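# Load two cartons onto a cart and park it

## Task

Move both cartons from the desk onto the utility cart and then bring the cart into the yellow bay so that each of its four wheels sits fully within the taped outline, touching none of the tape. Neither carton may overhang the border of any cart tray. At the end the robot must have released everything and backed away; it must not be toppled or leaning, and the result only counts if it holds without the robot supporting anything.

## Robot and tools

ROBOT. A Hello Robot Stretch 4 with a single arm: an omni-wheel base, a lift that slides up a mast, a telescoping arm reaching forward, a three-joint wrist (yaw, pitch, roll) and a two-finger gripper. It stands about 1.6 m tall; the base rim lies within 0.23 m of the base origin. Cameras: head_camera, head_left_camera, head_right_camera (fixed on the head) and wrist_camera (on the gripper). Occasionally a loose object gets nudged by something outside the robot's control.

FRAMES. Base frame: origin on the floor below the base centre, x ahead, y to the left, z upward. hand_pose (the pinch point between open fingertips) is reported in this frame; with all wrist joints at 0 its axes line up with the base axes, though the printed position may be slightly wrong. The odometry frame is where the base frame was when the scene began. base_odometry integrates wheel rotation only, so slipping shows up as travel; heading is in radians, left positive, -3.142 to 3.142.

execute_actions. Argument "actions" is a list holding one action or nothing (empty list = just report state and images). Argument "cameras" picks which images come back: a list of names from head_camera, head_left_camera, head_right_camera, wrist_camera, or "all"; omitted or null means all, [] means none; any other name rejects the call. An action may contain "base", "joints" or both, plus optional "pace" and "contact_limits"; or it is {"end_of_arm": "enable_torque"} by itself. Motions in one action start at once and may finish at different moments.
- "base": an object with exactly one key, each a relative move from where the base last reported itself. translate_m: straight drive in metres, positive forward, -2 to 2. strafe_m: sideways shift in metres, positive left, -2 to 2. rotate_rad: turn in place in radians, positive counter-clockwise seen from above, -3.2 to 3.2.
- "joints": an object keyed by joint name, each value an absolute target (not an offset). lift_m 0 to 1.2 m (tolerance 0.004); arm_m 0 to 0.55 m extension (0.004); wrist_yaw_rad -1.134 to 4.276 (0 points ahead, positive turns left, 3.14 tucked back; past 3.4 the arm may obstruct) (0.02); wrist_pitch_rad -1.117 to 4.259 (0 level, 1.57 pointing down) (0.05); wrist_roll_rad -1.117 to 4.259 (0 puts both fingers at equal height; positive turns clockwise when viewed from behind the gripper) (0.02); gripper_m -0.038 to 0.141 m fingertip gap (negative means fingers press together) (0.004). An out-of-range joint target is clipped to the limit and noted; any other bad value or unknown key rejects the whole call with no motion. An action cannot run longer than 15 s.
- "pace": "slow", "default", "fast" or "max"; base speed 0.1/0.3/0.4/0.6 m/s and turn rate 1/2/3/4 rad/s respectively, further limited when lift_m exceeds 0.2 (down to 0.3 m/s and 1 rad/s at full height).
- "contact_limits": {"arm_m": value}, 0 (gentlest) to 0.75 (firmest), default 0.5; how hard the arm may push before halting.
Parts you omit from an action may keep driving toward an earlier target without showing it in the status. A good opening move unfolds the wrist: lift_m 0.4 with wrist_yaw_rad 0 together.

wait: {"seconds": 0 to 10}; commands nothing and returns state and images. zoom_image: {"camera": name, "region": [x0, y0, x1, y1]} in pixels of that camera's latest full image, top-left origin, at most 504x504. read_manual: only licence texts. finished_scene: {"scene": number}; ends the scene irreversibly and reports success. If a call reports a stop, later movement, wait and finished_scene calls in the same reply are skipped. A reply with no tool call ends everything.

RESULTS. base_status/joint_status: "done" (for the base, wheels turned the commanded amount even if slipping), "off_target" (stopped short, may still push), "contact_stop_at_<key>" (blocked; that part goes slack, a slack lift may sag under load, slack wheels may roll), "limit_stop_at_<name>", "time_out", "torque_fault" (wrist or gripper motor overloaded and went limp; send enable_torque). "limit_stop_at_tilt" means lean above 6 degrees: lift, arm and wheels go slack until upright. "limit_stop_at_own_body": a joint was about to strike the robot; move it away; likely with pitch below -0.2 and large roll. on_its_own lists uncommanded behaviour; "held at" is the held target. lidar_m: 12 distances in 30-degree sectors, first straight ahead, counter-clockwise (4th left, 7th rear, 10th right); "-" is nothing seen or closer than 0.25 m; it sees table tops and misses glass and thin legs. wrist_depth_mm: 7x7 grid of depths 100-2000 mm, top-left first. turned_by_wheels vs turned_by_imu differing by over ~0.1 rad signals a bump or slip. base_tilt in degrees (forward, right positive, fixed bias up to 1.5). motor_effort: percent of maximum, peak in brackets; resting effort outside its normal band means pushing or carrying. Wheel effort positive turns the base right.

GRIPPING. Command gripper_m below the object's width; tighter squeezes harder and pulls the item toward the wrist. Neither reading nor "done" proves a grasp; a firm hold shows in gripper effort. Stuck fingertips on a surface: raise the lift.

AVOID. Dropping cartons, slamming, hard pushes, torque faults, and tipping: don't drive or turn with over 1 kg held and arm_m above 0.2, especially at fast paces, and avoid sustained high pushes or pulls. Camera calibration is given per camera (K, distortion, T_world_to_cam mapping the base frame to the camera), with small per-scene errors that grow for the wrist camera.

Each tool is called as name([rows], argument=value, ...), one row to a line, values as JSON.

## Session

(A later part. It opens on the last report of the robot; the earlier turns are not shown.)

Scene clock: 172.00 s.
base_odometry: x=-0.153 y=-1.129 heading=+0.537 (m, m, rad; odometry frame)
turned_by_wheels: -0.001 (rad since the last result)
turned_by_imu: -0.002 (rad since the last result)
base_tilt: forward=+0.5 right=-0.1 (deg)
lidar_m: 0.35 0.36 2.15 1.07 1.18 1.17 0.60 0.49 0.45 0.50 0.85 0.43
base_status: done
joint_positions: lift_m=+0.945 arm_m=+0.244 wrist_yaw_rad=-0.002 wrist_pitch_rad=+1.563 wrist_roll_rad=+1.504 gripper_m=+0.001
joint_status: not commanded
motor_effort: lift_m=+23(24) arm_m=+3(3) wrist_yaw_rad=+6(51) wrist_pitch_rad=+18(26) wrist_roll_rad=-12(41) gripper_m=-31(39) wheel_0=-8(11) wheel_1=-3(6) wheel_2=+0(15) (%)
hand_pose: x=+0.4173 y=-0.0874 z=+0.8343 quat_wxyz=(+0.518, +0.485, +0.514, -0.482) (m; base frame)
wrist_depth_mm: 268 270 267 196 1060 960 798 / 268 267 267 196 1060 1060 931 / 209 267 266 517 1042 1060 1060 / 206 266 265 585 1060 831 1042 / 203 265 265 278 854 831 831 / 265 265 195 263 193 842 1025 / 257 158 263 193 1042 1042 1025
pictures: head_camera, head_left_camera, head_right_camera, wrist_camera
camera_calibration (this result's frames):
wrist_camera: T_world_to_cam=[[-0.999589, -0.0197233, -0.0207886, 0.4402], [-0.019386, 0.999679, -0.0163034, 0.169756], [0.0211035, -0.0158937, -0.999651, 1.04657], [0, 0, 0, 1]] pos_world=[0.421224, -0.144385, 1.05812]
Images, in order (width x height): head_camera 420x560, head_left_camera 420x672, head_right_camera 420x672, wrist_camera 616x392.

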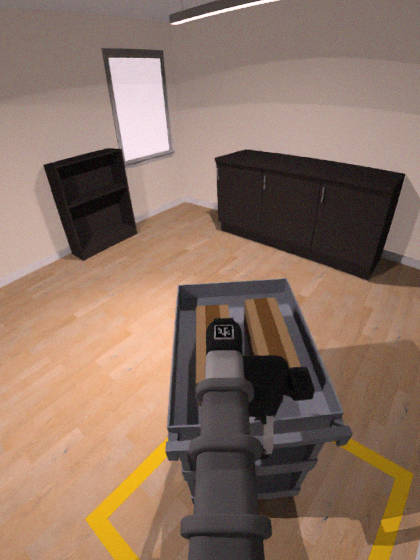

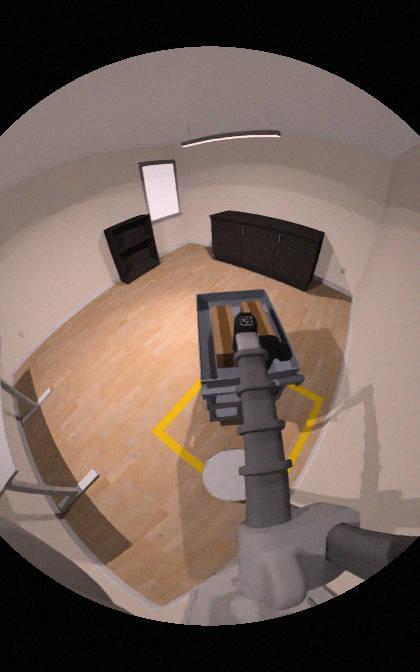

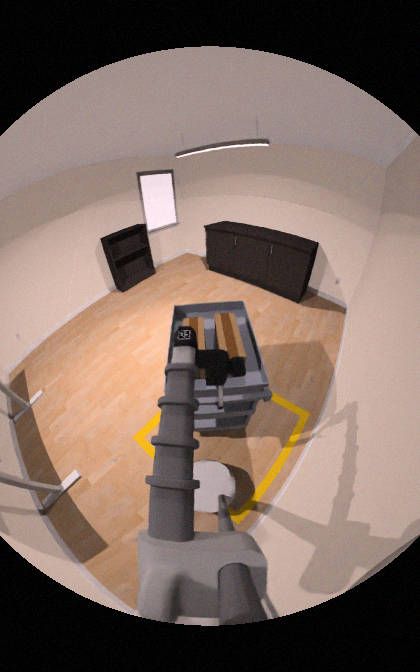

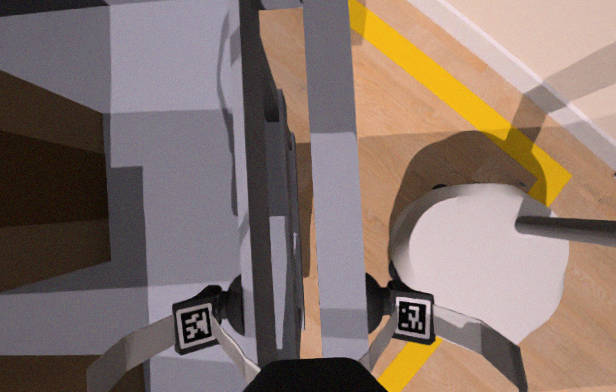

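execute_actions([
  {"base":{"translate_m":-0.22},"joints":{"arm_m":0.17,"wrist_roll_rad":1.55},"pace":"slow"},
], cameras=[])

execute_actions([
  {"joints":{"gripper_m":0.11}},
], cameras=[])

execute_actions([
  {"joints":{"lift_m":1.07}},
], cameras=[])

execute_actions([
  {"base":{"strafe_m":0.55},"joints":{"arm_m":0}},
])

Scene clock: 180.50 s.
base_odometry: x=-0.342 y=-1.241 heading=+0.536 (m, m, rad; odometry frame)
turned_by_wheels: -0.002 (rad since the last result)
turned_by_imu: -0.005 (rad since the last result)
base_tilt: forward=+0.6 right=-0.2 (deg)
lidar_m: 0.31 0.36 1.63 1.08 1.43 0.77 0.43 0.32 0.34 0.39 0.37 0.31
base_status: done
joint_positions: lift_m=+0.945 arm_m=+0.171 wrist_yaw_rad=-0.009 wrist_pitch_rad=+1.563 wrist_roll_rad=+1.561 gripper_m=+0.001
joint_status: all done
on_its_own: wrist_yaw_rad is at rest, and its effort (+26) is outside its rest range (-13 to +13); wrist_roll_rad is at rest, and its effort (-31) is outside its rest range (-13 to +13)
motor_effort: lift_m=+23(23) arm_m=-8(11) wrist_yaw_rad=+26(27) wrist_pitch_rad=+19(37) wrist_roll_rad=-31(30) gripper_m=-33(35) wheel_0=-11(13) wheel_1=-6(7) wheel_2=-2(9) (%)
hand_pose: x=+0.3437 y=-0.0874 z=+0.8343 quat_wxyz=(+0.502, +0.502, +0.498, -0.498) (m; base frame)
wrist_depth_mm: 170 268 267 267 197 699 585 / 176 253 268 445 196 866 691 / 182 264 267 580 196 1060 842 / 209 266 265 559 842 831 917 / 267 266 265 580 842 842 1042 / 224 264 195 585 193 842 1042 / 181 224 264 193 1060 931 1042
pictures: none
No camera images: the call's "cameras" was empty. Leave "cameras" out to get every camera's image.

Scene clock: 182.43 s.
base_odometry: x=-0.342 y=-1.241 heading=+0.537 (m, m, rad; odometry frame)
turned_by_wheels: +0.001 (rad since the last result)
turned_by_imu: +0.001 (rad since the last result)
base_tilt: forward=+0.5 right=-0.2 (deg)
lidar_m: 0.32 0.37 1.62 1.06 1.44 0.78 0.44 0.30 0.33 0.39 0.38 0.34
base_status: not commanded
joint_positions: lift_m=+0.945 arm_m=+0.171 wrist_yaw_rad=+0.000 wrist_pitch_rad=+1.570 wrist_roll_rad=+1.550 gripper_m=+0.110
joint_status: all done
motor_effort: lift_m=+17(23) arm_m=-7(8) wrist_yaw_rad=-1(26) wrist_pitch_rad=+0(19) wrist_roll_rad=-1(30) gripper_m=-1(35) wheel_0=-2(11) wheel_1=-3(6) wheel_2=-1(2) (%)
hand_pose: x=+0.3425 y=-0.0874 z=+0.8348 quat_wxyz=(+0.505, +0.495, +0.505, -0.494) (m; base frame)
wrist_depth_mm: 170 251 267 266 196 699 585 / 176 252 265 473 196 854 683 / 184 266 265 585 195 1060 831 / 265 266 265 585 831 831 946 / 264 264 264 585 842 842 1060 / 204 263 196 512 193 842 1042 / 188 256 263 145 1042 1025 1042
pictures: none
No camera images: the call's "cameras" was empty. Leave "cameras" out to get every camera's image.

Scene clock: 184.00 s.
base_odometry: x=-0.342 y=-1.241 heading=+0.537 (m, m, rad; odometry frame)
turned_by_wheels: +0.000 (rad since the last result)
turned_by_imu: +0.000 (rad since the last result)
base_tilt: forward=+0.5 right=-0.2 (deg)
lidar_m: 0.31 0.37 1.63 1.05 1.43 0.81 0.44 0.30 0.34 0.38 0.37 0.30
base_status: not commanded
joint_positions: lift_m=+1.070 arm_m=+0.171 wrist_yaw_rad=+0.000 wrist_pitch_rad=+1.570 wrist_roll_rad=+1.550 gripper_m=+0.110
joint_status: all done
motor_effort: lift_m=+23(28) arm_m=-7(7) wrist_yaw_rad=+0(1) wrist_pitch_rad=+0(1) wrist_roll_rad=-2(1) gripper_m=-1(1) wheel_0=-2(3) wheel_1=-2(3) wheel_2=-1(1) (%)
hand_pose: x=+0.3424 y=-0.0874 z=+0.9593 quat_wxyz=(+0.505, +0.495, +0.505, -0.495) (m; base frame)
wrist_depth_mm: 273 392 392 364 798 707 585 / 272 272 392 392 1060 842 683 / 272 272 389 389 1182 1078 831 / 389 389 389 389 976 960 946 / 304 373 387 389 960 960 1160 / 270 271 215 960 210 1160 1160 / 268 270 384 145 1182 1182 1160
pictures: none
No camera images: the call's "cameras" was empty. Leave "cameras" out to get every camera's image.

Scene clock: 187.17 s.
base_odometry: x=-0.624 y=-0.769 heading=+0.537 (m, m, rad; odometry frame)
turned_by_wheels: +0.000 (rad since the last result)
turned_by_imu: +0.001 (rad since the last result)
base_tilt: forward=+0.5 right=-0.1 (deg)
lidar_m: 3.27 2.95 0.69 0.49 0.70 1.06 0.94 0.77 0.72 0.87 0.53 0.61
base_status: done
joint_positions: lift_m=+1.070 arm_m=+0.002 wrist_yaw_rad=+0.000 wrist_pitch_rad=+1.570 wrist_roll_rad=+1.550 gripper_m=+0.110
joint_status: all done
motor_effort: lift_m=+23(23) arm_m=-7(7) wrist_yaw_rad=+0(0) wrist_pitch_rad=-1(1) wrist_roll_rad=+0(1) gripper_m=+0(4) wheel_0=-2(13) wheel_1=-1(9) wheel_2=+0(2) (%)
hand_pose: x=+0.1726 y=-0.0874 z=+0.9593 quat_wxyz=(+0.505, +0.495, +0.505, -0.495) (m; base frame)
wrist_depth_mm: 715 676 1025 1182 1182 1118 960 / 1182 1042 1182 1205 1205 1205 1138 / 1160 1182 1160 1182 1182 1182 1182 / 1182 1182 1182 1182 960 1182 1182 / 1182 1182 1182 976 976 1182 362 / 1160 1182 215 1182 210 1160 1182 / 1182 1160 1160 145 1182 1160 1160
pictures: head_camera, head_left_camera, head_right_camera, wrist_camera
camera_calibration (this result's frames):
wrist_camera: T_world_to_cam=[[-0.999586, 0.0251503, -0.0139949, 0.195593], [0.0253751, 0.999548, -0.0161296, 0.159141], [0.0135829, -0.016478, -0.999772, 1.17808], [0, 0, 0, 1]] pos_world=[0.175472, -0.144576, 1.18312]
Images, in order (width x height): head_camera 420x560, head_left_camera 420x672, head_right_camera 420x672, wrist_camera 616x392.

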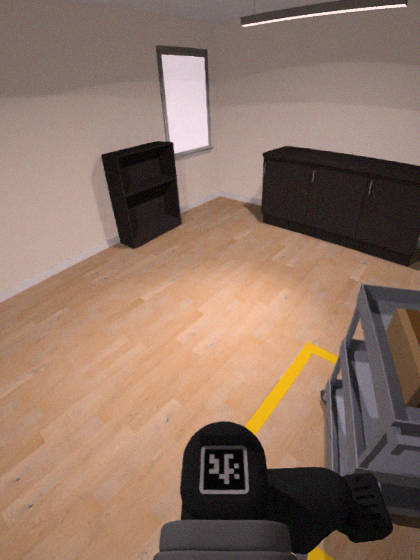

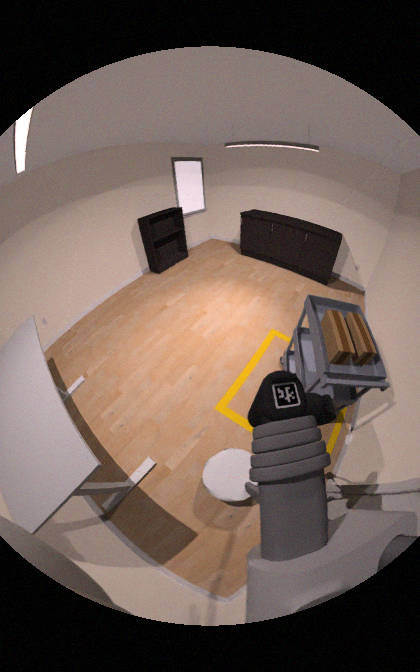

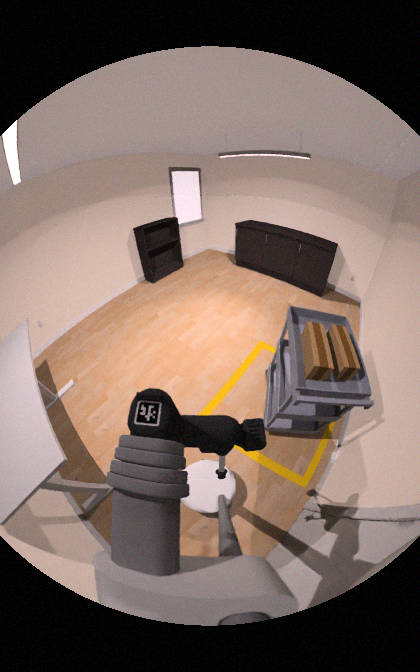

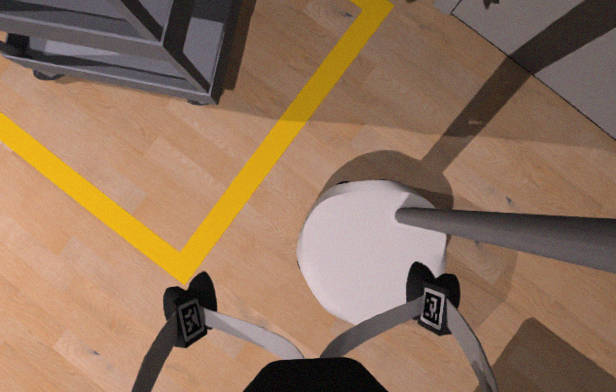

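execute_actions([
  {"base":{"translate_m":-0.12},"joints":{"lift_m":0.25,"wrist_pitch_rad":0.3,"wrist_roll_rad":0,"wrist_yaw_rad":-0.7},"pace":"fast"},
], cameras=["wrist_camera","head_right_camera"])

Scene clock: 196.87 s.
base_odometry: x=-0.727 y=-0.830 heading=+0.536 (m, m, rad; odometry frame)
turned_by_wheels: +0.000 (rad since the last result)
turned_by_imu: -0.002 (rad since the last result)
base_tilt: forward=+0.5 right=-0.1 (deg)
lidar_m: 3.41 2.99 0.52 0.50 0.83 0.96 0.88 0.68 0.67 0.77 0.65 0.60
base_status: done
joint_positions: lift_m=+0.250 arm_m=+0.001 wrist_yaw_rad=-0.700 wrist_pitch_rad=+0.303 wrist_roll_rad=+0.000 gripper_m=+0.110
joint_status: all done
motor_effort: lift_m=+14(20) arm_m=-6(7) wrist_yaw_rad=+0(3) wrist_pitch_rad=-8(13) wrist_roll_rad=-1(3) gripper_m=-1(0) wheel_0=+0(4) wheel_1=-1(5) wheel_2=-3(10) (%)
hand_pose: x=+0.3268 y=-0.2442 z=+0.3427 quat_wxyz=(+0.929, +0.052, +0.141, -0.339) (m; base frame)
wrist_depth_mm: - - - 469 535 627 976 / - - 946 484 549 634 976 / - - - - - 1430 1008 / 1863 1808 1397 1008 976 842 1025 / 1182 1138 1078 654 615 741 931 / 854 831 214 654 211 723 750 / 676 647 647 145 627 591 609
pictures: head_right_camera, wrist_camera
camera_calibration (this result's frames):
wrist_camera: T_world_to_cam=[[-0.644053, -0.763488, -0.04778, 0.0477429], [-0.186153, 0.217001, -0.958258, 0.502844], [0.741986, -0.608274, -0.281885, -0.0716771], [0, 0, 0, 1]] pos_world=[0.177538, -0.116266, 0.46393]
Images, in order (width x height): head_right_camera 420x672, wrist_camera 616x392.

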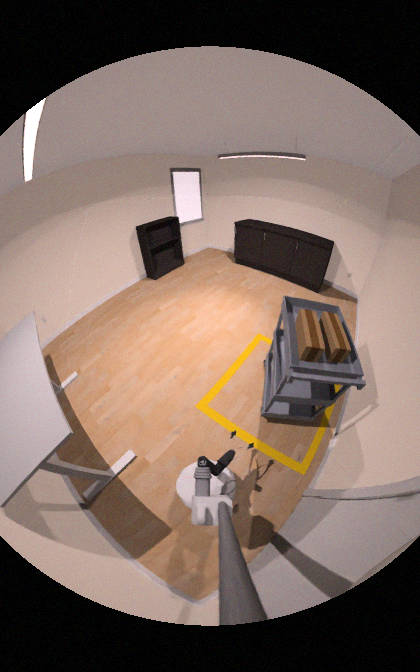

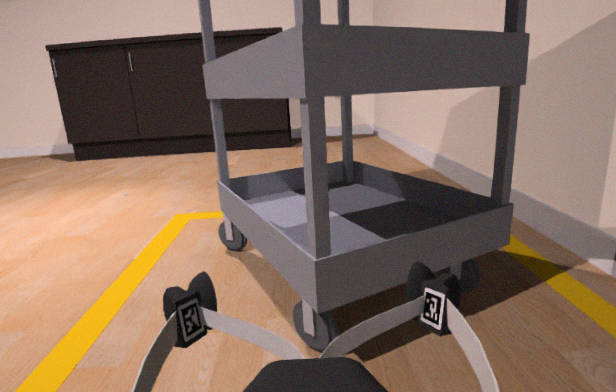

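finished_scene(scene=1)

The scene is finished: the task was done.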